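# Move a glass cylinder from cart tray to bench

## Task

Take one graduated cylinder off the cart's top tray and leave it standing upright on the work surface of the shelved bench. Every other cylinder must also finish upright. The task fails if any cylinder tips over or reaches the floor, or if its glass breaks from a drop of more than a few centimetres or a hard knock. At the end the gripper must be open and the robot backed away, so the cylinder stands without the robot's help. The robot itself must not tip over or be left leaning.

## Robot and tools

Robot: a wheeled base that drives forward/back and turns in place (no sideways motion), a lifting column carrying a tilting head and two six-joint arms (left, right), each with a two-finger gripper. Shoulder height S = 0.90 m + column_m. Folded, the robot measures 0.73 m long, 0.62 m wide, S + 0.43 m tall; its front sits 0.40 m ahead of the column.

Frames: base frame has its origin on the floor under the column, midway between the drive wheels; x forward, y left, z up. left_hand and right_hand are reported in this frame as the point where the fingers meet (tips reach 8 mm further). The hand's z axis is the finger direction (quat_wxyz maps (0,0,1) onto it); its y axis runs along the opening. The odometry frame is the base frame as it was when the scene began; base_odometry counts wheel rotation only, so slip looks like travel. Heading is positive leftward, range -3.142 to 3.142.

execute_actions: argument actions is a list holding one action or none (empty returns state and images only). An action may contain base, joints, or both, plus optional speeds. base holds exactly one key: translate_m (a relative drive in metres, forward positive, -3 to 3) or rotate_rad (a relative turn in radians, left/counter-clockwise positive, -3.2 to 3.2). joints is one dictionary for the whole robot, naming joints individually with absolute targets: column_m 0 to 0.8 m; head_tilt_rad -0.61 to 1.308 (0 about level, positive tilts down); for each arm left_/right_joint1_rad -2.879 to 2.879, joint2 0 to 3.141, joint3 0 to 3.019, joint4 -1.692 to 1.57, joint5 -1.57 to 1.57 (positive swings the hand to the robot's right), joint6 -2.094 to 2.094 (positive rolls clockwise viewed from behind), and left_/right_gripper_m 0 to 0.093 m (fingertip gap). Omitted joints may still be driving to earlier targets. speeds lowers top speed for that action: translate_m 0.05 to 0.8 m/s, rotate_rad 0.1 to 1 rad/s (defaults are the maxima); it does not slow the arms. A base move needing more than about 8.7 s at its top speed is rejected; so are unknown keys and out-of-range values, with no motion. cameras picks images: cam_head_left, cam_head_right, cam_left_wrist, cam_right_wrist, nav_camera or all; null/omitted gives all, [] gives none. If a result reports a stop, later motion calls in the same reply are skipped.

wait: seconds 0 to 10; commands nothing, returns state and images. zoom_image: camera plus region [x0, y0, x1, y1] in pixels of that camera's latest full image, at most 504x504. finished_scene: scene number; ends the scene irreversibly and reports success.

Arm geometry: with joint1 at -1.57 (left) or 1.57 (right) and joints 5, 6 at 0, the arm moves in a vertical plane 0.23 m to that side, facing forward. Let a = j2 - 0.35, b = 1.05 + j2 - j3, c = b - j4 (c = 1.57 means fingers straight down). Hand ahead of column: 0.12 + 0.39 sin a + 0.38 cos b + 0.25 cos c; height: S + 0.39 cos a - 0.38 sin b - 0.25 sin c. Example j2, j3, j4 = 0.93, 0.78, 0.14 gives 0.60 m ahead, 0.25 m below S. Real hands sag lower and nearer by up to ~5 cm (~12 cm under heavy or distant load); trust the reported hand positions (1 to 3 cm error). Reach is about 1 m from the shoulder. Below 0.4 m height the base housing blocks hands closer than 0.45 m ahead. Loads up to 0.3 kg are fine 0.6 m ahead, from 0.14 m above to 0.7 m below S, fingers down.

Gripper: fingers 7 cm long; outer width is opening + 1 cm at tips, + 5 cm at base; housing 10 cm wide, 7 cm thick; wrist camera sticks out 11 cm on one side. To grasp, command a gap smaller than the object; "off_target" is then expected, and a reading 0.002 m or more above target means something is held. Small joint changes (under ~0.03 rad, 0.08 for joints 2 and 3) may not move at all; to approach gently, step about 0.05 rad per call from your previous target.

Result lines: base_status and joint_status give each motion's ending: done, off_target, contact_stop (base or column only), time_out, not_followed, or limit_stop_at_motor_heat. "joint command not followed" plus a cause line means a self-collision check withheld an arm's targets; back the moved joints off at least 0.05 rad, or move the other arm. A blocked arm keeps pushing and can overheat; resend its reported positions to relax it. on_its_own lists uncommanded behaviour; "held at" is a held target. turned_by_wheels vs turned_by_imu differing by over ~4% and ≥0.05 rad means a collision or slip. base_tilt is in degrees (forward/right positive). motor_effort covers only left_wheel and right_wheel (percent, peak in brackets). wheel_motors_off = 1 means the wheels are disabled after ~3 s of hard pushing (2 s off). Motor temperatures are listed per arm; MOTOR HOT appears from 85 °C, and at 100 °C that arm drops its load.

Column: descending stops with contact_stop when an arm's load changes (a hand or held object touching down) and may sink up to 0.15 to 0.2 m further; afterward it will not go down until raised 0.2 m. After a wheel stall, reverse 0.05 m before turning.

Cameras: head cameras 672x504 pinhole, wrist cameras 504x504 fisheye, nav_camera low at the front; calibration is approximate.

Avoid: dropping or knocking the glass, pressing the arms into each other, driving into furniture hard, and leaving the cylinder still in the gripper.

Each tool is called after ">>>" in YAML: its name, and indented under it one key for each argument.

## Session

>>> execute_actions:
  actions: []

Scene clock: 0.00 s.
Joint torques (N m, as the arm reports them, + toward a larger angle): no reading
Motor temperatures (°C, as the motors report them): left_arm=[24 26 25 26 24 25] | right_arm=[24 25 25 26 24 22]
base_odometry: x=+0.000 y=+0.000 heading=+0.000 (m, m, rad; odometry frame)
turned_by_wheels: +0.000 (rad since the last result)
turned_by_imu: +0.000 (rad since the last result)
base_tilt: forward=-0.6 right=+0.0 (deg)
base_status: not commanded
joint_positions: column_m=+0.552 head_tilt_rad=+0.871 left_joint1_rad=-1.568 left_joint2_rad=+0.880 left_joint3_rad=+0.402 left_joint4_rad=-0.888 left_joint5_rad=-0.006 left_joint6_rad=+0.064 left_gripper_m=+0.094 right_joint1_rad=+1.555 right_joint2_rad=+0.876 right_joint3_rad=+0.390 right_joint4_rad=-0.958 right_joint5_rad=+0.041 right_joint6_rad=+0.070 right_gripper_m=+0.095
joint_status: not commanded
wheel_motors_off: 0
motor_effort: left_wheel=-1 right_wheel=+4 (%)
left_hand: x=+0.1536 y=+0.2263 z=+1.2401 quat_wxyz=(+0.409, -0.029, -0.912, +0.009) (m; base frame)
right_hand: x=+0.1371 y=-0.2357 z=+1.2559 quat_wxyz=(+0.443, -0.029, -0.895, +0.038) (m; base frame)
pictures: cam_head_left, cam_head_right, cam_left_wrist, cam_right_wrist, nav_camera
camera_calibration (this result's frames):
cam_head_left: T_world_to_cam=[[0.0442315, -0.998316, -0.037527, 0.114221], [-0.773993, -0.0104939, -0.633107, 1.00683], [0.631647, 0.0570489, -0.773154, 1.08395], [0, 0, 0, 1]] pos_world=[0.0895492, 0.0627555, 1.47978]
cam_head_right: T_world_to_cam=[[0.048393, -0.99824, -0.0342804, -0.00286312], [-0.774077, -0.0157918, -0.632894, 1.00739], [0.631239, 0.0571633, -0.773479, 1.08534], [0, 0, 0, 1]] pos_world=[0.0948263, -0.0489914, 1.47696]
cam_left_wrist: T_world_to_cam=[[-0.0410659, -0.998482, 0.0366952, 0.18497], [-0.115366, 0.041219, 0.992468, -1.21744], [-0.992474, 0.0365232, -0.116883, 0.414932], [0, 0, 0, 1]] pos_world=[0.278954, 0.219716, 1.24998]
cam_right_wrist: T_world_to_cam=[[-0.02462, -0.995571, 0.0907354, -0.347296], [-0.0167306, 0.0911605, 0.995696, -1.22092], [-0.999557, 0.022996, -0.0189009, 0.28959], [0, 0, 0, 1]] pos_world=[0.260484, -0.241117, 1.25265]
Images, in order (width x height): cam_head_left 672x504, cam_head_right 672x504, cam_left_wrist 504x504, cam_right_wrist 504x504, nav_camera 672x504.

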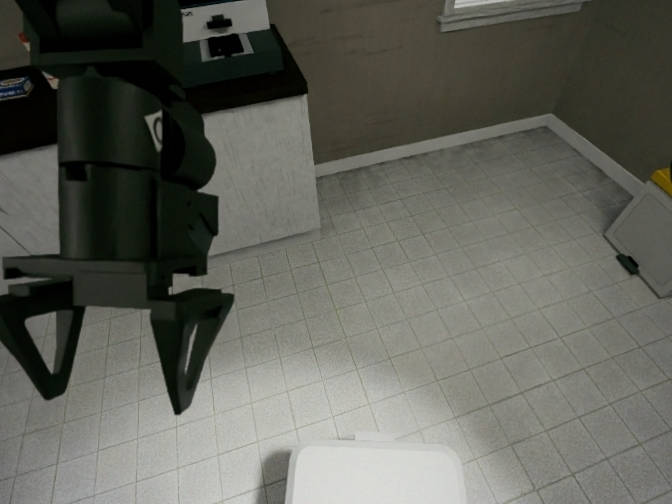

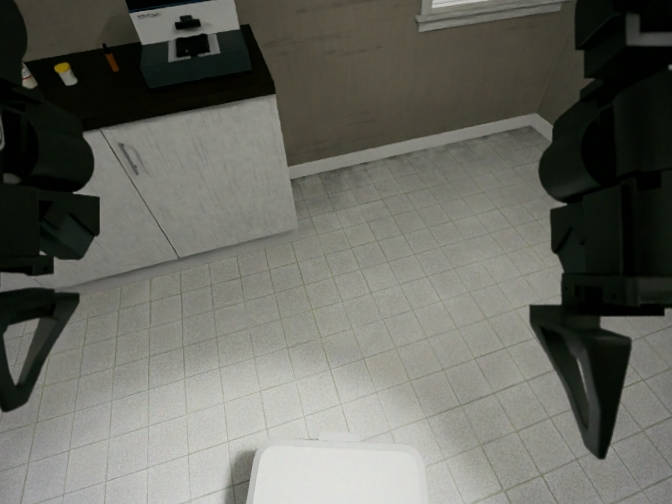

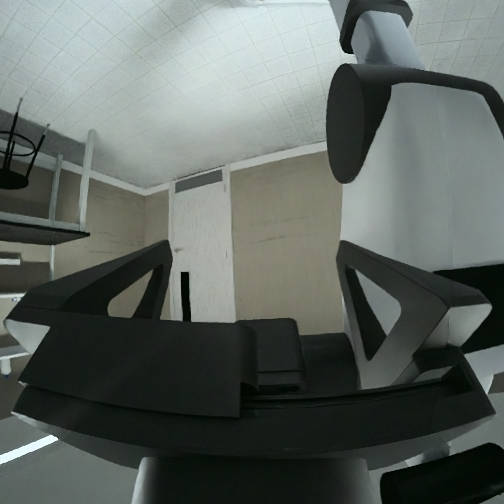

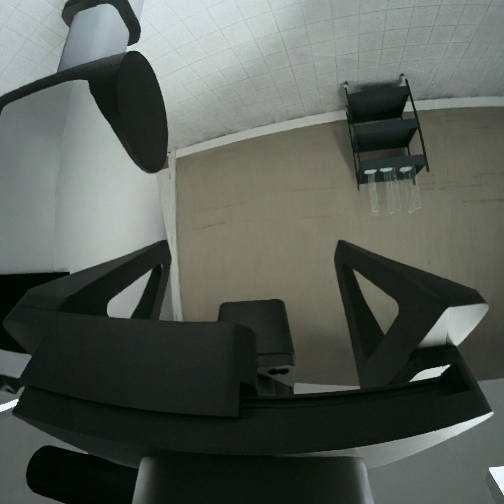

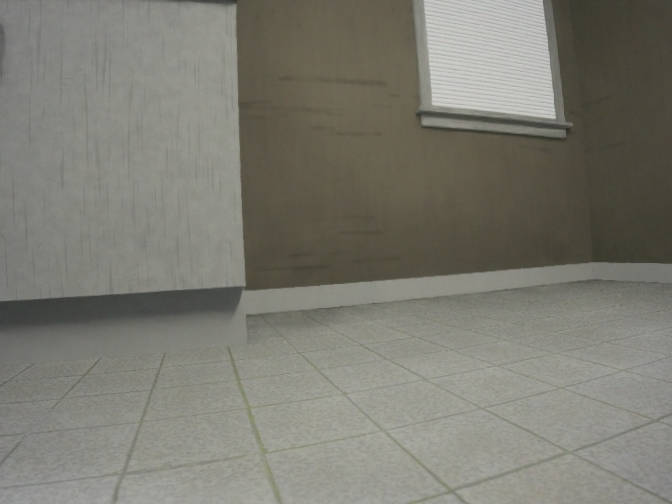

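>>> execute_actions:
  actions:
    - {"base":{"rotate_rad":-2.3},"joints":{"head_tilt_rad":0.5}}
  cameras: ["cam_head_left","cam_head_right"]

Scene clock: 14.77 s.
Joint torques (N m, as the arm reports them, + toward a larger angle): left_arm=[-0.8  -9.33 -0.69 -1.07  0.1  -0.05] | right_arm=[-0.32 -8.25 -1.17 -1.16  0.04  0.15]
Motor temperatures (°C, as the motors report them): left_arm=[24 26 25 26 24 25] | right_arm=[24 25 25 26 24 22]
base_odometry: x=+0.000 y=+0.000 heading=-2.299 (m, m, rad; odometry frame)
turned_by_wheels: -2.299 (rad since the last result)
turned_by_imu: -2.301 (rad since the last result)
base_tilt: forward=-0.6 right=+0.0 (deg)
base_status: done
joint_positions: column_m=+0.552 head_tilt_rad=+0.518 left_joint1_rad=-1.568 left_joint2_rad=+0.880 left_joint3_rad=+0.402 left_joint4_rad=-0.888 left_joint5_rad=-0.006 left_joint6_rad=+0.064 left_gripper_m=+0.094 right_joint1_rad=+1.555 right_joint2_rad=+0.876 right_joint3_rad=+0.390 right_joint4_rad=-0.958 right_joint5_rad=+0.041 right_joint6_rad=+0.070 right_gripper_m=+0.095
joint_status: all done
wheel_motors_off: 0
motor_effort: left_wheel=+6(36) right_wheel=-6(52) (%)
left_hand: x=+0.1536 y=+0.2263 z=+1.2401 quat_wxyz=(+0.409, -0.029, -0.912, +0.009) (m; base frame)
right_hand: x=+0.1371 y=-0.2357 z=+1.2559 quat_wxyz=(+0.443, -0.029, -0.895, +0.038) (m; base frame)
pictures: cam_head_left, cam_head_right
camera_calibration (this result's frames):
cam_head_left: T_world_to_cam=[[0.0544682, -0.998316, -0.0199477, 0.0866756], [-0.507806, -0.0104939, -0.861407, 1.34459], [0.859748, 0.0570489, -0.507523, 0.664067], [0, 0, 0, 1]] pos_world=[0.107143, 0.0627555, 1.497]
cam_head_right: T_world_to_cam=[[0.0572529, -0.99824, -0.0154639, -0.0322417], [-0.507959, -0.0157918, -0.861236, 1.34523], [0.859476, 0.0571633, -0.507969, 0.665635], [0, 0, 0, 1]] pos_world=[0.113067, -0.0489914, 1.49618]
Images, in order (width x height): cam_head_left 672x504, cam_head_right 672x504.

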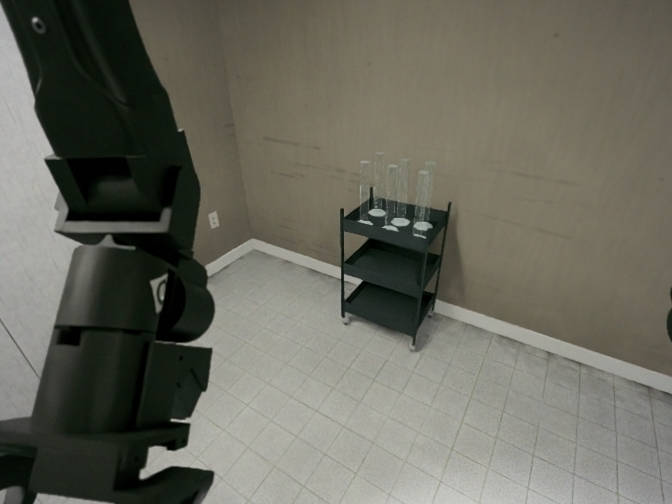

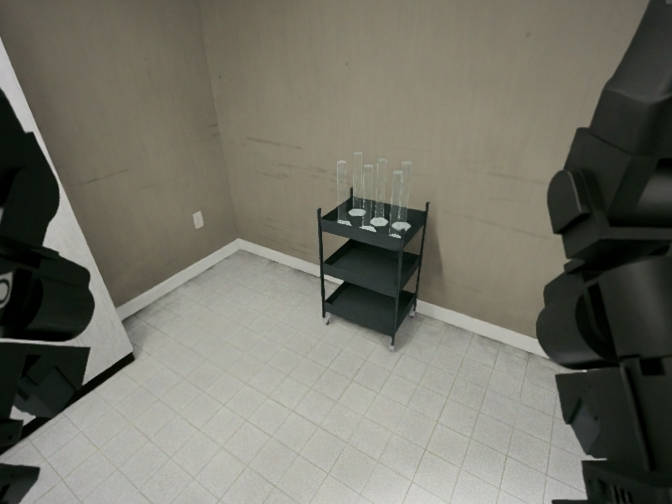

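>>> execute_actions:
  actions:
    - {"base":{"rotate_rad":0.49}}
  cameras: []

>>> execute_actions:
  actions:
    - {"base":{"translate_m":1.02},"joints":{"column_m":0.75}}
  cameras: []

>>> execute_actions:
  actions:
    - {"base":{"rotate_rad":-0.98},"joints":{"head_tilt_rad":0.9,"right_joint1_rad":1.57,"right_joint2_rad":1.35,"right_joint3_rad":1.10,"right_joint4_rad":-0.27,"right_joint5_rad":0,"right_joint6_rad":0,"right_gripper_m":0.075}}
  cameras: ["cam_head_left","cam_head_right"]

Scene clock: 20.20 s.
Joint torques (N m, as the arm reports them, + toward a larger angle): left_arm=[-0.81 -9.34 -0.69 -1.07  0.1  -0.05] | right_arm=[-0.34 -8.31 -1.15 -1.17  0.04  0.15]
Motor temperatures (°C, as the motors report them): left_arm=[24 26 25 26 24 25] | right_arm=[24 25 25 26 24 22]
base_odometry: x=+0.000 y=+0.000 heading=-1.810 (m, m, rad; odometry frame)
turned_by_wheels: +0.489 (rad since the last result)
turned_by_imu: +0.492 (rad since the last result)
base_tilt: forward=-0.6 right=+0.0 (deg)
base_status: done
joint_positions: column_m=+0.552 head_tilt_rad=+0.518 left_joint1_rad=-1.568 left_joint2_rad=+0.880 left_joint3_rad=+0.402 left_joint4_rad=-0.888 left_joint5_rad=-0.006 left_joint6_rad=+0.064 left_gripper_m=+0.094 right_joint1_rad=+1.555 right_joint2_rad=+0.876 right_joint3_rad=+0.390 right_joint4_rad=-0.958 right_joint5_rad=+0.041 right_joint6_rad=+0.070 right_gripper_m=+0.095
joint_status: not commanded
wheel_motors_off: 0
motor_effort: left_wheel=-6(21) right_wheel=+6(27) (%)
left_hand: x=+0.1534 y=+0.2263 z=+1.2402 quat_wxyz=(+0.409, -0.029, -0.912, +0.009) (m; base frame)
right_hand: x=+0.1371 y=-0.2357 z=+1.2559 quat_wxyz=(+0.443, -0.029, -0.895, +0.038) (m; base frame)
pictures: none
No camera images: the call's "cameras" was empty. Leave "cameras" out to get every camera's image.

Scene clock: 23.53 s.
Joint torques (N m, as the arm reports them, + toward a larger angle): left_arm=[-0.81 -9.3  -0.86 -1.07  0.1  -0.05] | right_arm=[-0.26 -8.22 -1.31 -1.17  0.05  0.15]
Motor temperatures (°C, as the motors report them): left_arm=[24 26 25 26 24 25] | right_arm=[24 25 25 26 24 22]
base_odometry: x=-0.242 y=-0.991 heading=-1.811 (m, m, rad; odometry frame)
turned_by_wheels: -0.001 (rad since the last result)
turned_by_imu: +0.001 (rad since the last result)
base_tilt: forward=-0.6 right=+0.0 (deg)
base_status: done
joint_positions: column_m=+0.750 head_tilt_rad=+0.518 left_joint1_rad=-1.568 left_joint2_rad=+0.880 left_joint3_rad=+0.404 left_joint4_rad=-0.888 left_joint5_rad=-0.006 left_joint6_rad=+0.064 left_gripper_m=+0.094 right_joint1_rad=+1.555 right_joint2_rad=+0.876 right_joint3_rad=+0.392 right_joint4_rad=-0.958 right_joint5_rad=+0.041 right_joint6_rad=+0.070 right_gripper_m=+0.095
joint_status: all done
wheel_motors_off: 0
motor_effort: left_wheel=+0(47) right_wheel=+1(67) (%)
left_hand: x=+0.1545 y=+0.2263 z=+1.4380 quat_wxyz=(+0.408, -0.029, -0.912, +0.009) (m; base frame)
right_hand: x=+0.1380 y=-0.2358 z=+1.4537 quat_wxyz=(+0.442, -0.029, -0.896, +0.038) (m; base frame)
pictures: none
No camera images: the call's "cameras" was empty. Leave "cameras" out to get every camera's image.

Scene clock: 26.10 s.
Joint torques (N m, as the arm reports them, + toward a larger angle): left_arm=[-0.83 -9.35 -0.8  -1.07  0.1  -0.05] | right_arm=[ -0.14 -16.9    2.46   0.92  -0.06   0.  ]
Motor temperatures (°C, as the motors report them): left_arm=[24 26 25 26 24 25] | right_arm=[24 25 25 26 24 22]
base_odometry: x=-0.242 y=-0.991 heading=-2.790 (m, m, rad; odometry frame)
turned_by_wheels: -0.979 (rad since the last result)
turned_by_imu: -0.979 (rad since the last result)
base_tilt: forward=-0.6 right=+0.0 (deg)
base_status: done
joint_positions: column_m=+0.750 head_tilt_rad=+0.901 left_joint1_rad=-1.568 left_joint2_rad=+0.880 left_joint3_rad=+0.403 left_joint4_rad=-0.888 left_joint5_rad=-0.006 left_joint6_rad=+0.064 left_gripper_m=+0.094 right_joint1_rad=+1.569 right_joint2_rad=+1.347 right_joint3_rad=+1.103 right_joint4_rad=-0.272 right_joint5_rad=+0.001 right_joint6_rad=+0.013 right_gripper_m=+0.075
joint_status: all done
wheel_motors_off: 0
motor_effort: left_wheel=+4(37) right_wheel=-6(59) (%)
left_hand: x=+0.1543 y=+0.2263 z=+1.4381 quat_wxyz=(+0.408, -0.029, -0.912, +0.009) (m; base frame)
right_hand: x=+0.5550 y=-0.2266 z=+1.2468 quat_wxyz=(-0.004, -0.007, -1.000, +0.001) (m; base frame)
pictures: cam_head_left, cam_head_right
camera_calibration (this result's frames):
cam_head_left: T_world_to_cam=[[0.0430883, -0.998316, -0.0388342, 0.123982], [-0.792598, -0.0104939, -0.609654, 1.09248], [0.60822, 0.0570489, -0.791716, 1.27053], [0, 0, 0, 1]] pos_world=[0.0877952, 0.0627555, 1.67675]
cam_head_right: T_world_to_cam=[[0.0473451, -0.99824, -0.0357137, 0.00646923], [-0.792676, -0.0157918, -0.609439, 1.093], [0.607802, 0.0571633, -0.792028, 1.27196], [0, 0, 0, 1]] pos_world=[0.0929856, -0.0489914, 1.67378]
Images, in order (width x height): cam_head_left 672x504, cam_head_right 672x504.

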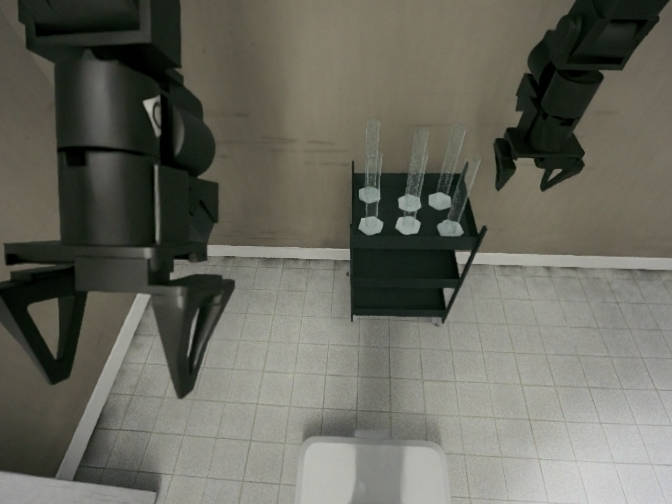

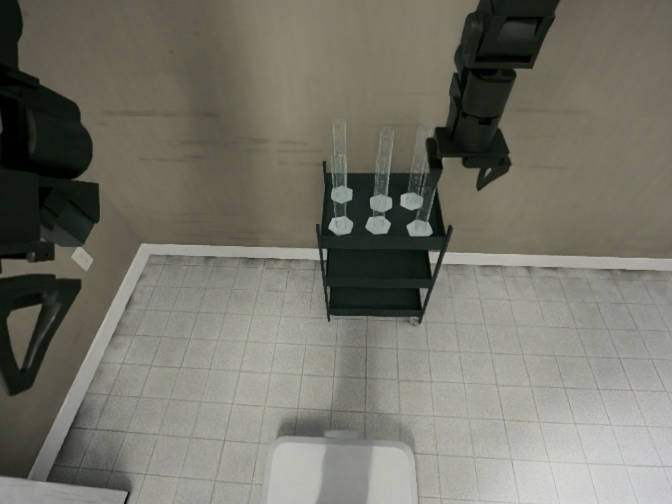

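>>> execute_actions:
  actions:
    - {"base":{"rotate_rad":-0.06},"speeds":{"rotate_rad":0.2}}
  cameras: []

>>> execute_actions:
  actions:
    - {"base":{"translate_m":0.42},"speeds":{"translate_m":0.3}}
  cameras: []

>>> execute_actions:
  actions:
    - {"joints":{"column_m":0.56}}
  cameras: ["cam_head_right","cam_right_wrist"]

Scene clock: 30.07 s.
Joint torques (N m, as the arm reports them, + toward a larger angle): left_arm=[-0.81 -9.37 -0.77 -1.06  0.1  -0.05] | right_arm=[ -0.15 -16.84   2.44   0.94  -0.07  -0.02]
Motor temperatures (°C, as the motors report them): left_arm=[24 26 25 26 24 25] | right_arm=[24 26 25 26 24 22]
base_odometry: x=-0.242 y=-0.991 heading=-2.849 (m, m, rad; odometry frame)
turned_by_wheels: -0.059 (rad since the last result)
turned_by_imu: -0.058 (rad since the last result)
base_tilt: forward=-0.6 right=+0.0 (deg)
base_status: done
joint_positions: column_m=+0.750 head_tilt_rad=+0.901 left_joint1_rad=-1.568 left_joint2_rad=+0.880 left_joint3_rad=+0.403 left_joint4_rad=-0.888 left_joint5_rad=-0.006 left_joint6_rad=+0.064 left_gripper_m=+0.094 right_joint1_rad=+1.570 right_joint2_rad=+1.347 right_joint3_rad=+1.103 right_joint4_rad=-0.272 right_joint5_rad=+0.001 right_joint6_rad=+0.013 right_gripper_m=+0.075
joint_status: not commanded
wheel_motors_off: 0
motor_effort: left_wheel=+7(27) right_wheel=-6(31) (%)
left_hand: x=+0.1541 y=+0.2263 z=+1.4381 quat_wxyz=(+0.409, -0.029, -0.912, +0.009) (m; base frame)
right_hand: x=+0.5550 y=-0.2264 z=+1.2468 quat_wxyz=(-0.004, -0.007, -1.000, +0.001) (m; base frame)
pictures: none
No camera images: the call's "cameras" was empty. Leave "cameras" out to get every camera's image.

Scene clock: 32.70 s.
Joint torques (N m, as the arm reports them, + toward a larger angle): left_arm=[-0.8  -9.33 -0.63 -1.07  0.1  -0.06] | right_arm=[ -0.1  -16.73   2.77   0.93  -0.06  -0.02]
Motor temperatures (°C, as the motors report them): left_arm=[24 26 25 26 24 25] | right_arm=[24 26 25 26 24 22]
base_odometry: x=-0.644 y=-1.112 heading=-2.849 (m, m, rad; odometry frame)
turned_by_wheels: +0.000 (rad since the last result)
turned_by_imu: +0.001 (rad since the last result)
base_tilt: forward=-0.5 right=+0.0 (deg)
base_status: done
joint_positions: column_m=+0.750 head_tilt_rad=+0.902 left_joint1_rad=-1.568 left_joint2_rad=+0.880 left_joint3_rad=+0.402 left_joint4_rad=-0.888 left_joint5_rad=-0.006 left_joint6_rad=+0.064 left_gripper_m=+0.094 right_joint1_rad=+1.570 right_joint2_rad=+1.347 right_joint3_rad=+1.097 right_joint4_rad=-0.272 right_joint5_rad=+0.001 right_joint6_rad=+0.013 right_gripper_m=+0.075
joint_status: not commanded
wheel_motors_off: 0
motor_effort: left_wheel=+0(50) right_wheel=+0(51) (%)
left_hand: x=+0.1534 y=+0.2263 z=+1.4383 quat_wxyz=(+0.409, -0.029, -0.912, +0.009) (m; base frame)
right_hand: x=+0.5517 y=-0.2264 z=+1.2463 quat_wxyz=(-0.001, -0.007, -1.000, +0.001) (m; base frame)
pictures: none
No camera images: the call's "cameras" was empty. Leave "cameras" out to get every camera's image.

Scene clock: 35.73 s.
Joint torques (N m, as the arm reports them, + toward a larger angle): left_arm=[-0.8  -9.32 -0.71 -1.07  0.1  -0.05] | right_arm=[ -0.15 -16.73   2.78   0.95  -0.06  -0.01]
Motor temperatures (°C, as the motors report them): left_arm=[24 26 25 26 24 25] | right_arm=[24 26 25 26 24 22]
base_odometry: x=-0.644 y=-1.112 heading=-2.849 (m, m, rad; odometry frame)
turned_by_wheels: +0.000 (rad since the last result)
turned_by_imu: +0.001 (rad since the last result)
base_tilt: forward=-0.6 right=+0.1 (deg)
base_status: not commanded
joint_positions: column_m=+0.560 head_tilt_rad=+0.902 left_joint1_rad=-1.568 left_joint2_rad=+0.880 left_joint3_rad=+0.402 left_joint4_rad=-0.888 left_joint5_rad=-0.006 left_joint6_rad=+0.064 left_gripper_m=+0.094 right_joint1_rad=+1.570 right_joint2_rad=+1.347 right_joint3_rad=+1.097 right_joint4_rad=-0.272 right_joint5_rad=+0.001 right_joint6_rad=+0.013 right_gripper_m=+0.075
joint_status: all done
wheel_motors_off: 0
motor_effort: left_wheel=-1(1) right_wheel=+0(1) (%)
left_hand: x=+0.1534 y=+0.2263 z=+1.2485 quat_wxyz=(+0.409, -0.029, -0.912, +0.009) (m; base frame)
right_hand: x=+0.5517 y=-0.2264 z=+1.0564 quat_wxyz=(-0.001, -0.007, -1.000, +0.001) (m; base frame)
pictures: cam_head_right, cam_right_wrist
camera_calibration (this result's frames):
cam_head_right: T_world_to_cam=[[0.0473152, -0.99824, -0.0357533, -0.000248481], [-0.793185, -0.0157918, -0.608776, 0.976296], [0.60714, 0.0571633, -0.792536, 1.12241], [0, 0, 0, 1]] pos_world=[0.0929337, -0.0489914, 1.48389]
cam_right_wrist: T_world_to_cam=[[-0.0154053, -0.999868, -0.00520982, -0.214407], [-0.806776, 0.00935196, 0.590783, -0.171098], [-0.590656, 0.0133043, -0.806814, 1.30464], [0, 0, 0, 1]] pos_world=[0.629253, -0.230136, 1.15257]
Images, in order (width x height): cam_head_right 672x504, cam_right_wrist 504x504.

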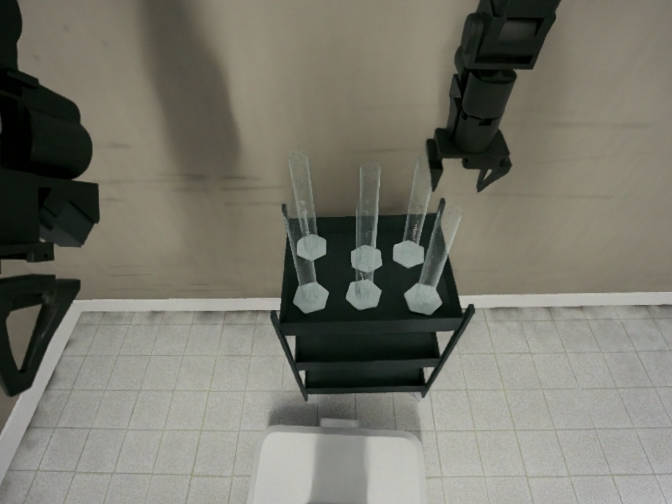

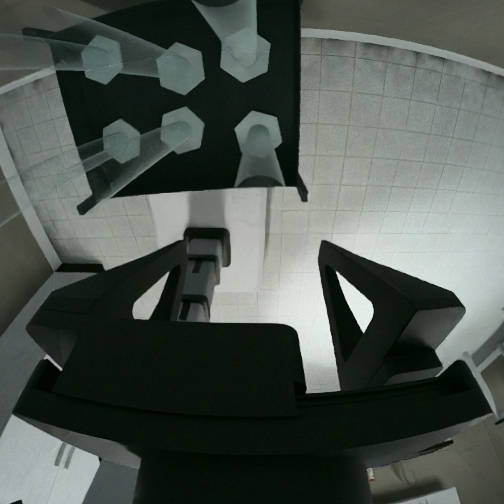

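>>> execute_actions:
  actions:
    - {"base":{"rotate_rad":-0.017},"joints":{"column_m":0.50},"speeds":{"rotate_rad":0.1}}
  cameras: ["cam_head_right","cam_right_wrist"]

>>> zoom_image:
  camera: "cam_right_wrist"
  region: [130,110,390,370]

>>> zoom_image:
  camera: "cam_head_right"
  region: [380,120,560,300]

Scene clock: 39.60 s.
Joint torques (N m, as the arm reports them, + toward a larger angle): left_arm=[-0.82 -9.25 -0.66 -1.05  0.09 -0.05] | right_arm=[ -0.07 -16.78   2.81   0.95  -0.06  -0.01]
Motor temperatures (°C, as the motors report them): left_arm=[24 26 25 26 24 25] | right_arm=[24 26 25 26 24 22]
base_odometry: x=-0.644 y=-1.112 heading=-2.864 (m, m, rad; odometry frame)
turned_by_wheels: -0.015 (rad since the last result)
turned_by_imu: -0.014 (rad since the last result)
base_tilt: forward=-0.6 right=+0.0 (deg)
base_status: done
joint_positions: column_m=+0.500 head_tilt_rad=+0.902 left_joint1_rad=-1.568 left_joint2_rad=+0.880 left_joint3_rad=+0.402 left_joint4_rad=-0.888 left_joint5_rad=-0.006 left_joint6_rad=+0.064 left_gripper_m=+0.094 right_joint1_rad=+1.569 right_joint2_rad=+1.347 right_joint3_rad=+1.097 right_joint4_rad=-0.272 right_joint5_rad=+0.001 right_joint6_rad=+0.013 right_gripper_m=+0.075
joint_status: all done
wheel_motors_off: 0
motor_effort: left_wheel=+4(45) right_wheel=-2(48) (%)
left_hand: x=+0.1534 y=+0.2263 z=+1.1885 quat_wxyz=(+0.409, -0.029, -0.912, +0.009) (m; base frame)
right_hand: x=+0.5517 y=-0.2266 z=+0.9964 quat_wxyz=(-0.001, -0.007, -1.000, +0.001) (m; base frame)
pictures: cam_head_right, cam_right_wrist
camera_calibration (this result's frames):
cam_head_right: T_world_to_cam=[[0.0473152, -0.99824, -0.0357533, -0.00239371], [-0.793185, -0.0157918, -0.608776, 0.939769], [0.60714, 0.0571633, -0.792536, 1.07486], [0, 0, 0, 1]] pos_world=[0.0929337, -0.0489914, 1.42389]
cam_right_wrist: T_world_to_cam=[[-0.015596, -0.999866, -0.00487949, -0.215168], [-0.806774, 0.00970102, 0.59078, -0.135568], [-0.590654, 0.0131504, -0.806818, 1.2562], [0, 0, 0, 1]] pos_world=[0.629252, -0.230343, 1.09257]
Images, in order (width x height): cam_head_right 672x504, cam_right_wrist 504x504.

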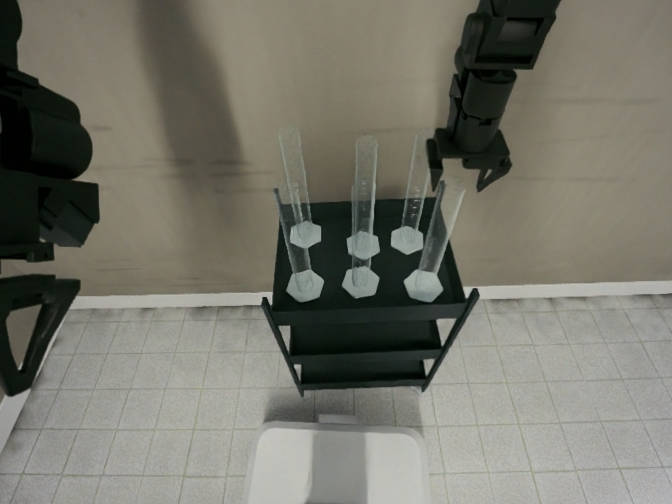

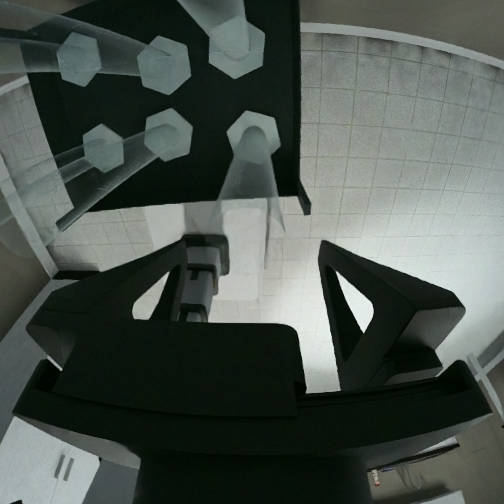

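Region (130, 110, 390, 370) of cam_right_wrist's 504x504 image, scaled by 1.938, with more detail than that image has.

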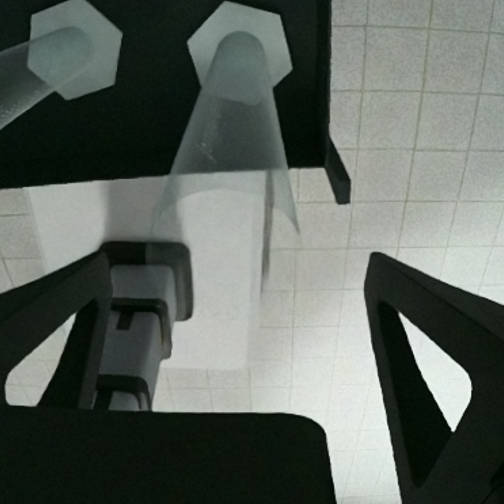

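Region (380, 120, 560, 300) of cam_head_right's 672x504 image, scaled by 2.800, with more detail than that image has.

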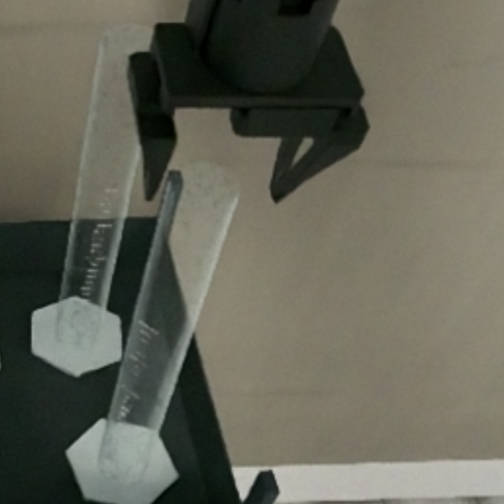

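>>> execute_actions:
  actions:
    - {"base":{"translate_m":0.009},"joints":{"column_m":0.46}}
  cameras: ["cam_head_right","cam_right_wrist"]

>>> zoom_image:
  camera: "cam_right_wrist"
  region: [130,110,390,370]

>>> zoom_image:
  camera: "cam_head_right"
  region: [380,100,560,280]

Scene clock: 42.80 s.
Joint torques (N m, as the arm reports them, + toward a larger angle): left_arm=[-0.83 -9.24 -0.84 -1.07  0.1  -0.05] | right_arm=[ -0.18 -16.82   2.66   0.92  -0.06  -0.01]
Motor temperatures (°C, as the motors report them): left_arm=[24 26 25 26 24 25] | right_arm=[24 26 25 26 24 22]
base_odometry: x=-0.653 y=-1.115 heading=-2.865 (m, m, rad; odometry frame)
turned_by_wheels: -0.001 (rad since the last result)
turned_by_imu: +0.000 (rad since the last result)
base_tilt: forward=-0.5 right=+0.0 (deg)
base_status: done
joint_positions: column_m=+0.460 head_tilt_rad=+0.902 left_joint1_rad=-1.568 left_joint2_rad=+0.880 left_joint3_rad=+0.403 left_joint4_rad=-0.888 left_joint5_rad=-0.006 left_joint6_rad=+0.064 left_gripper_m=+0.094 right_joint1_rad=+1.569 right_joint2_rad=+1.346 right_joint3_rad=+1.099 right_joint4_rad=-0.272 right_joint5_rad=+0.001 right_joint6_rad=+0.013 right_gripper_m=+0.075
joint_status: all done
wheel_motors_off: 0
motor_effort: left_wheel=+0(33) right_wheel=+3(40) (%)
left_hand: x=+0.1543 y=+0.2263 z=+1.1482 quat_wxyz=(+0.408, -0.029, -0.912, +0.009) (m; base frame)
right_hand: x=+0.5530 y=-0.2266 z=+0.9568 quat_wxyz=(-0.002, -0.007, -1.000, +0.001) (m; base frame)
pictures: cam_head_right, cam_right_wrist
camera_calibration (this result's frames):
cam_head_right: T_world_to_cam=[[0.0473118, -0.99824, -0.0357579, -0.00381759], [-0.793244, -0.0157918, -0.608699, 0.915298], [0.607063, 0.0571633, -0.792595, 1.04323], [0, 0, 0, 1]] pos_world=[0.0929276, -0.0489914, 1.38387]
cam_right_wrist: T_world_to_cam=[[-0.0155816, -0.999867, -0.00491333, -0.215317], [-0.808125, 0.00969953, 0.588932, -0.108557], [-0.588805, 0.0131471, -0.808168, 1.22526], [0, 0, 0, 1]] pos_world=[0.630357, -0.230344, 1.05309]
Images, in order (width x height): cam_head_right 672x504, cam_right_wrist 504x504.

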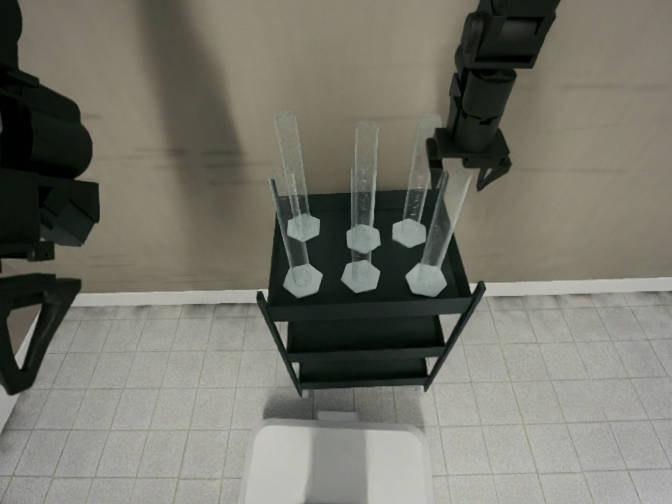

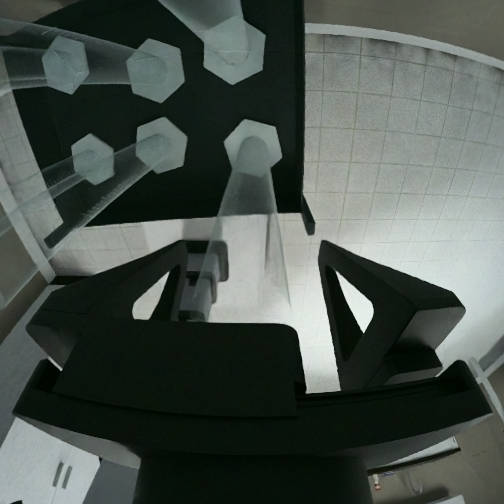

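Region (130, 110, 390, 370) of cam_right_wrist's 504x504 image, scaled by 1.938, with more detail than that image has.

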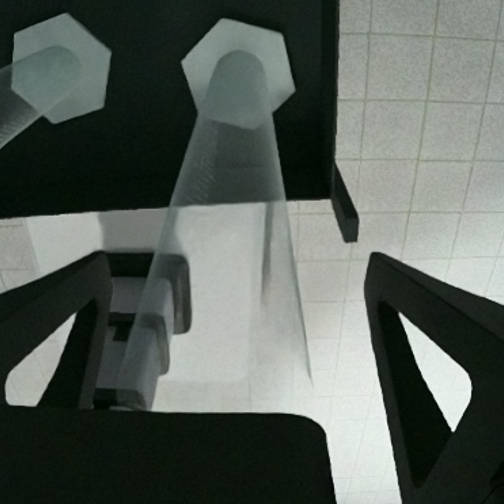

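Region (380, 100, 560, 280) of cam_head_right's 672x504 image, scaled by 2.800, with more detail than that image has.

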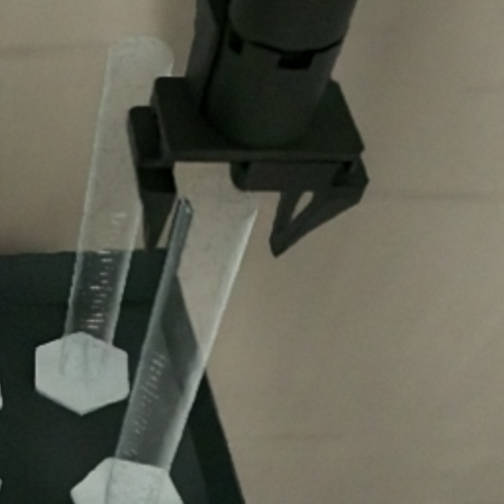

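>>> execute_actions:
  actions:
    - {"base":{"rotate_rad":0.012},"speeds":{"rotate_rad":0.1}}
  cameras: []

>>> execute_actions:
  actions:
    - {"joints":{"column_m":0.44}}
  cameras: ["cam_right_wrist"]

>>> zoom_image:
  camera: "cam_right_wrist"
  region: [130,110,390,370]

Scene clock: 45.20 s.
Joint torques (N m, as the arm reports them, + toward a larger angle): left_arm=[-0.84 -9.3  -0.68 -1.07  0.1  -0.06] | right_arm=[ -0.22 -16.7    2.65   0.96  -0.07  -0.01]
Motor temperatures (°C, as the motors report them): left_arm=[24 26 25 26 24 25] | right_arm=[24 26 25 26 24 22]
base_odometry: x=-0.653 y=-1.115 heading=-2.854 (m, m, rad; odometry frame)
turned_by_wheels: +0.011 (rad since the last result)
turned_by_imu: +0.012 (rad since the last result)
base_tilt: forward=-0.6 right=+0.0 (deg)
base_status: done
joint_positions: column_m=+0.460 head_tilt_rad=+0.902 left_joint1_rad=-1.568 left_joint2_rad=+0.880 left_joint3_rad=+0.403 left_joint4_rad=-0.888 left_joint5_rad=-0.006 left_joint6_rad=+0.064 left_gripper_m=+0.094 right_joint1_rad=+1.570 right_joint2_rad=+1.346 right_joint3_rad=+1.099 right_joint4_rad=-0.272 right_joint5_rad=+0.001 right_joint6_rad=+0.013 right_gripper_m=+0.075
joint_status: not commanded
wheel_motors_off: 0
motor_effort: left_wheel=-3(30) right_wheel=+2(38) (%)
left_hand: x=+0.1538 y=+0.2263 z=+1.1483 quat_wxyz=(+0.409, -0.029, -0.912, +0.009) (m; base frame)
right_hand: x=+0.5530 y=-0.2260 z=+0.9568 quat_wxyz=(-0.002, -0.007, -1.000, +0.001) (m; base frame)
pictures: none
No camera images: the call's "cameras" was empty. Leave "cameras" out to get every camera's image.

Scene clock: 46.07 s.
Joint torques (N m, as the arm reports them, + toward a larger angle): left_arm=[-0.83 -9.51 -0.73 -1.07  0.1  -0.05] | right_arm=[ -0.19 -16.79   2.68   0.91  -0.06  -0.01]
Motor temperatures (°C, as the motors report them): left_arm=[24 26 25 26 24 25] | right_arm=[24 26 25 26 24 22]
base_odometry: x=-0.653 y=-1.115 heading=-2.854 (m, m, rad; odometry frame)
turned_by_wheels: +0.000 (rad since the last result)
turned_by_imu: +0.000 (rad since the last result)
base_tilt: forward=-0.6 right=+0.0 (deg)
base_status: not commanded
joint_positions: column_m=+0.440 head_tilt_rad=+0.902 left_joint1_rad=-1.568 left_joint2_rad=+0.880 left_joint3_rad=+0.403 left_joint4_rad=-0.888 left_joint5_rad=-0.006 left_joint6_rad=+0.064 left_gripper_m=+0.094 right_joint1_rad=+1.570 right_joint2_rad=+1.346 right_joint3_rad=+1.099 right_joint4_rad=-0.272 right_joint5_rad=+0.001 right_joint6_rad=+0.013 right_gripper_m=+0.075
joint_status: all done
wheel_motors_off: 0
motor_effort: left_wheel=-2(1) right_wheel=+3(3) (%)
left_hand: x=+0.1538 y=+0.2263 z=+1.1283 quat_wxyz=(+0.409, -0.029, -0.912, +0.009) (m; base frame)
right_hand: x=+0.5530 y=-0.2260 z=+0.9368 quat_wxyz=(-0.002, -0.007, -1.000, +0.001) (m; base frame)
pictures: cam_right_wrist
camera_calibration (this result's frames):
cam_right_wrist: T_world_to_cam=[[-0.0150094, -0.99987, -0.0059043, -0.214131], [-0.80813, 0.00865341, 0.588941, -0.0970171], [-0.588813, 0.0136111, -0.808155, 1.20917], [0, 0, 0, 1]] pos_world=[0.63036, -0.229722, 1.03307]
Images, in order (width x height): cam_right_wrist 504x504.

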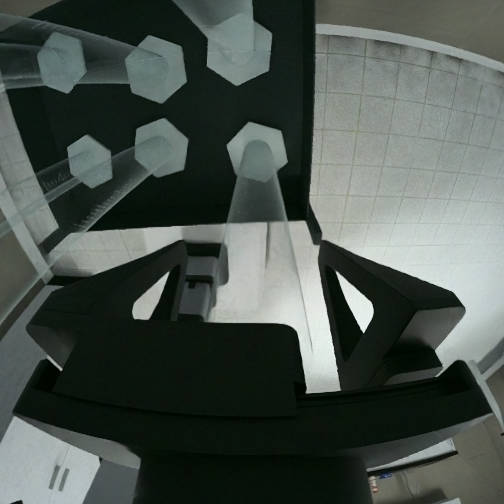

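Region (130, 110, 390, 370) of cam_right_wrist's 504x504 image, scaled by 1.938, with more detail than that image has.

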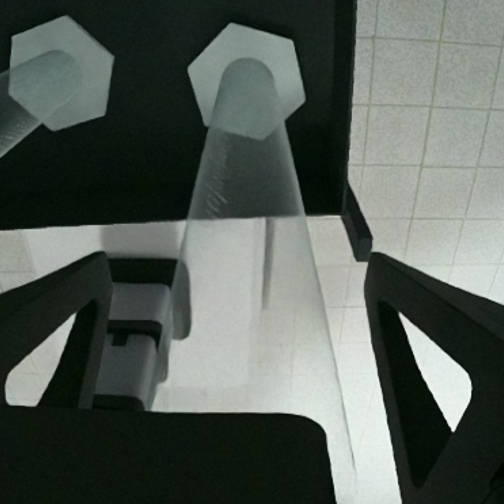

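>>> execute_actions:
  actions:
    - {"joints":{"right_gripper_m":0.03}}
  cameras: ["cam_right_wrist"]

>>> execute_actions:
  actions:
    - {"joints":{"column_m":0.795,"head_tilt_rad":0.8}}
  cameras: ["cam_head_right"]

Scene clock: 48.37 s.
Joint torques (N m, as the arm reports them, + toward a larger angle): left_arm=[-0.82 -9.34 -0.76 -1.07  0.1  -0.06] | right_arm=[ -0.17 -16.83   2.64   0.95  -0.05  -0.01]
Motor temperatures (°C, as the motors report them): left_arm=[24 26 25 26 24 25] | right_arm=[24 26 25 26 24 22]
base_odometry: x=-0.653 y=-1.115 heading=-2.854 (m, m, rad; odometry frame)
turned_by_wheels: +0.000 (rad since the last result)
turned_by_imu: +0.001 (rad since the last result)
base_tilt: forward=-0.6 right=+0.0 (deg)
base_status: not commanded
joint_positions: column_m=+0.440 head_tilt_rad=+0.902 left_joint1_rad=-1.568 left_joint2_rad=+0.880 left_joint3_rad=+0.403 left_joint4_rad=-0.888 left_joint5_rad=-0.006 left_joint6_rad=+0.064 left_gripper_m=+0.094 right_joint1_rad=+1.570 right_joint2_rad=+1.346 right_joint3_rad=+1.099 right_joint4_rad=-0.272 right_joint5_rad=+0.001 right_joint6_rad=+0.013 right_gripper_m=+0.042
joint_status: right_gripper_m off_target (ended at +0.042, target +0.030)
wheel_motors_off: 0
motor_effort: left_wheel=-3(3) right_wheel=+3(3) (%)
left_hand: x=+0.1538 y=+0.2263 z=+1.1283 quat_wxyz=(+0.409, -0.029, -0.912, +0.009) (m; base frame)
right_hand: x=+0.5530 y=-0.2259 z=+0.9368 quat_wxyz=(-0.002, -0.007, -1.000, +0.001) (m; base frame)
pictures: cam_right_wrist
camera_calibration (this result's frames):
cam_right_wrist: T_world_to_cam=[[-0.0150078, -0.999868, -0.00628573, -0.213709], [-0.80813, 0.00842742, 0.588944, -0.0970716], [-0.588813, 0.0139184, -0.808149, 1.20923], [0, 0, 0, 1]] pos_world=[0.63036, -0.229693, 1.03307]
Images, in order (width x height): cam_right_wrist 504x504.

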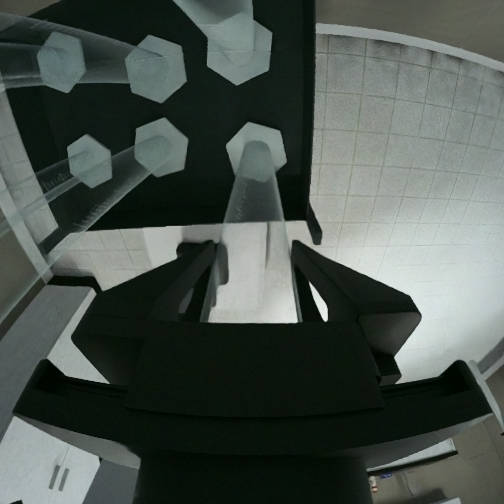

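Scene clock: 53.60 s.
Joint torques (N m, as the arm reports them, + toward a larger angle): left_arm=[-0.78 -9.3  -0.72 -1.08  0.1  -0.05] | right_arm=[ -0.12 -17.12   2.62   0.93  -0.05  -0.01]
Motor temperatures (°C, as the motors report them): left_arm=[24 26 25 26 24 25] | right_arm=[24 26 25 26 24 22]
base_odometry: x=-0.653 y=-1.115 heading=-2.854 (m, m, rad; odometry frame)
turned_by_wheels: +0.000 (rad since the last result)
turned_by_imu: +0.001 (rad since the last result)
base_tilt: forward=-0.5 right=+0.0 (deg)
base_status: not commanded
joint_positions: column_m=+0.795 head_tilt_rad=+0.816 left_joint1_rad=-1.568 left_joint2_rad=+0.880 left_joint3_rad=+0.403 left_joint4_rad=-0.888 left_joint5_rad=-0.006 left_joint6_rad=+0.064 left_gripper_m=+0.094 right_joint1_rad=+1.570 right_joint2_rad=+1.350 right_joint3_rad=+1.099 right_joint4_rad=-0.272 right_joint5_rad=+0.001 right_joint6_rad=+0.013 right_gripper_m=+0.042
joint_status: all done
wheel_motors_off: 0
motor_effort: left_wheel=-2(4) right_wheel=+3(3) (%)
left_hand: x=+0.1538 y=+0.2263 z=+1.4832 quat_wxyz=(+0.409, -0.029, -0.912, +0.009) (m; base frame)
right_hand: x=+0.5515 y=-0.2259 z=+1.2900 quat_wxyz=(+0.000, -0.007, -1.000, +0.001) (m; base frame)
pictures: cam_head_right
camera_calibration (this result's frames):
cam_head_right: T_world_to_cam=[[0.0502092, -0.99824, -0.0315605, 0.000537225], [-0.73801, -0.0157918, -0.674605, 1.23376], [0.672919, 0.0571633, -0.737504, 1.20726], [0, 0, 0, 1]] pos_world=[0.0981108, -0.0489914, 1.72267]
Images, in order (width x height): cam_head_right 672x504.

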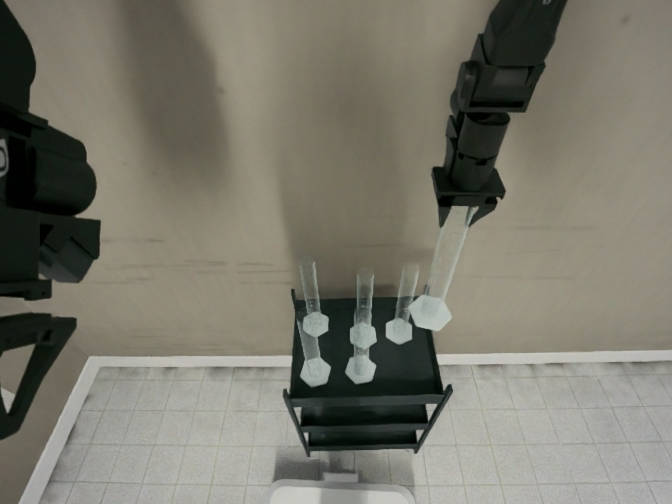

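>>> execute_actions:
  actions:
    - {"base":{"translate_m":-0.6},"speeds":{"translate_m":0.35},"joints":{"head_tilt_rad":0.6}}
  cameras: []

>>> execute_actions:
  actions:
    - {"base":{"rotate_rad":-1.4},"speeds":{"rotate_rad":0.5}}
  cameras: ["cam_head_right","cam_head_left"]

Scene clock: 60.70 s.
Joint torques (N m, as the arm reports them, + toward a larger angle): left_arm=[-0.79 -9.14 -0.57 -1.08  0.1  -0.05] | right_arm=[ -0.15 -17.31   2.96   0.95  -0.05   0.  ]
Motor temperatures (°C, as the motors report them): left_arm=[24 26 25 26 24 25] | right_arm=[24 26 25 26 24 22]
base_odometry: x=-0.078 y=-0.944 heading=-2.855 (m, m, rad; odometry frame)
turned_by_wheels: -0.001 (rad since the last result)
turned_by_imu: +0.000 (rad since the last result)
base_tilt: forward=-0.6 right=+0.0 (deg)
base_status: done
joint_positions: column_m=+0.795 head_tilt_rad=+0.617 left_joint1_rad=-1.568 left_joint2_rad=+0.880 left_joint3_rad=+0.401 left_joint4_rad=-0.888 left_joint5_rad=-0.006 left_joint6_rad=+0.064 left_gripper_m=+0.094 right_joint1_rad=+1.570 right_joint2_rad=+1.352 right_joint3_rad=+1.095 right_joint4_rad=-0.272 right_joint5_rad=+0.001 right_joint6_rad=+0.013 right_gripper_m=+0.042
joint_status: all done
wheel_motors_off: 0
motor_effort: left_wheel=-3(32) right_wheel=+1(56) (%)
left_hand: x=+0.1528 y=+0.2263 z=+1.4835 quat_wxyz=(+0.410, -0.029, -0.912, +0.009) (m; base frame)
right_hand: x=+0.5480 y=-0.2259 z=+1.2889 quat_wxyz=(+0.003, -0.007, -1.000, +0.001) (m; base frame)
pictures: none
No camera images: the call's "cameras" was empty. Leave "cameras" out to get every camera's image.

Scene clock: 64.57 s.
Joint torques (N m, as the arm reports them, + toward a larger angle): left_arm=[-0.83 -9.31 -0.62 -1.06  0.1  -0.06] | right_arm=[ -0.1  -17.08   2.91   0.92  -0.02  -0.01]
Motor temperatures (°C, as the motors report them): left_arm=[24 26 25 26 24 25] | right_arm=[24 27 25 26 24 22]
base_odometry: x=-0.078 y=-0.944 heading=+2.029 (m, m, rad; odometry frame)
turned_by_wheels: -1.399 (rad since the last result)
turned_by_imu: -1.400 (rad since the last result)
base_tilt: forward=-0.6 right=+0.0 (deg)
base_status: done
joint_positions: column_m=+0.795 head_tilt_rad=+0.617 left_joint1_rad=-1.568 left_joint2_rad=+0.880 left_joint3_rad=+0.401 left_joint4_rad=-0.888 left_joint5_rad=-0.006 left_joint6_rad=+0.064 left_gripper_m=+0.094 right_joint1_rad=+1.570 right_joint2_rad=+1.352 right_joint3_rad=+1.095 right_joint4_rad=-0.272 right_joint5_rad=+0.000 right_joint6_rad=+0.013 right_gripper_m=+0.042
joint_status: not commanded
wheel_motors_off: 0
motor_effort: left_wheel=+6(46) right_wheel=-6(52) (%)
left_hand: x=+0.1528 y=+0.2263 z=+1.4835 quat_wxyz=(+0.410, -0.029, -0.912, +0.009) (m; base frame)
right_hand: x=+0.5480 y=-0.2258 z=+1.2889 quat_wxyz=(+0.003, -0.007, -1.000, +0.000) (m; base frame)
pictures: cam_head_left, cam_head_right
camera_calibration (this result's frames):
cam_head_left: T_world_to_cam=[[0.0522323, -0.998316, -0.0252286, 0.101043], [-0.590384, -0.0104939, -0.807055, 1.46137], [0.805431, 0.0570489, -0.589938, 0.93696], [0, 0, 0, 1]] pos_world=[0.102837, 0.0627555, 1.7347]
cam_head_right: T_world_to_cam=[[0.0554461, -0.99824, -0.0210418, -0.0184577], [-0.590519, -0.0157918, -0.806869, 1.46194], [0.805117, 0.0571633, -0.590355, 0.938587], [0, 0, 0, 1]] pos_world=[0.108652, -0.0489914, 1.7333]
Images, in order (width x height): cam_head_left 672x504, cam_head_right 672x504.

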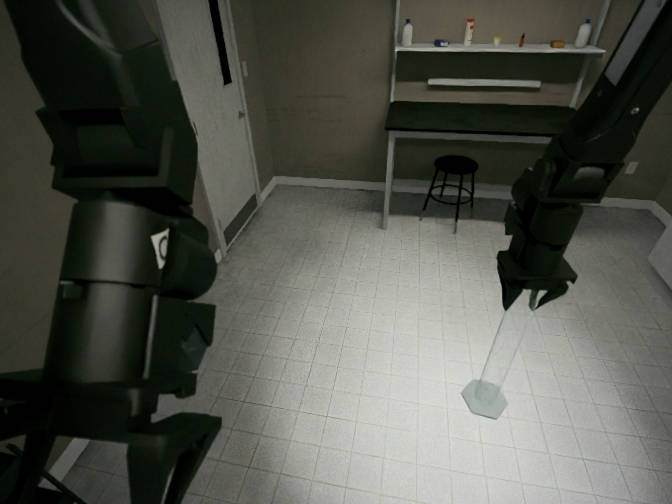

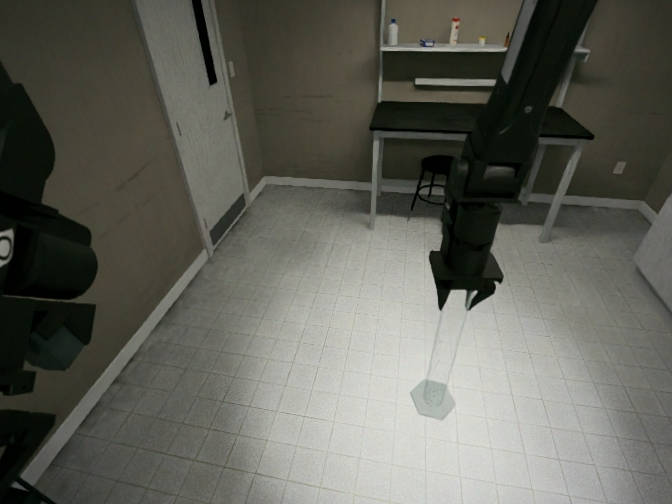

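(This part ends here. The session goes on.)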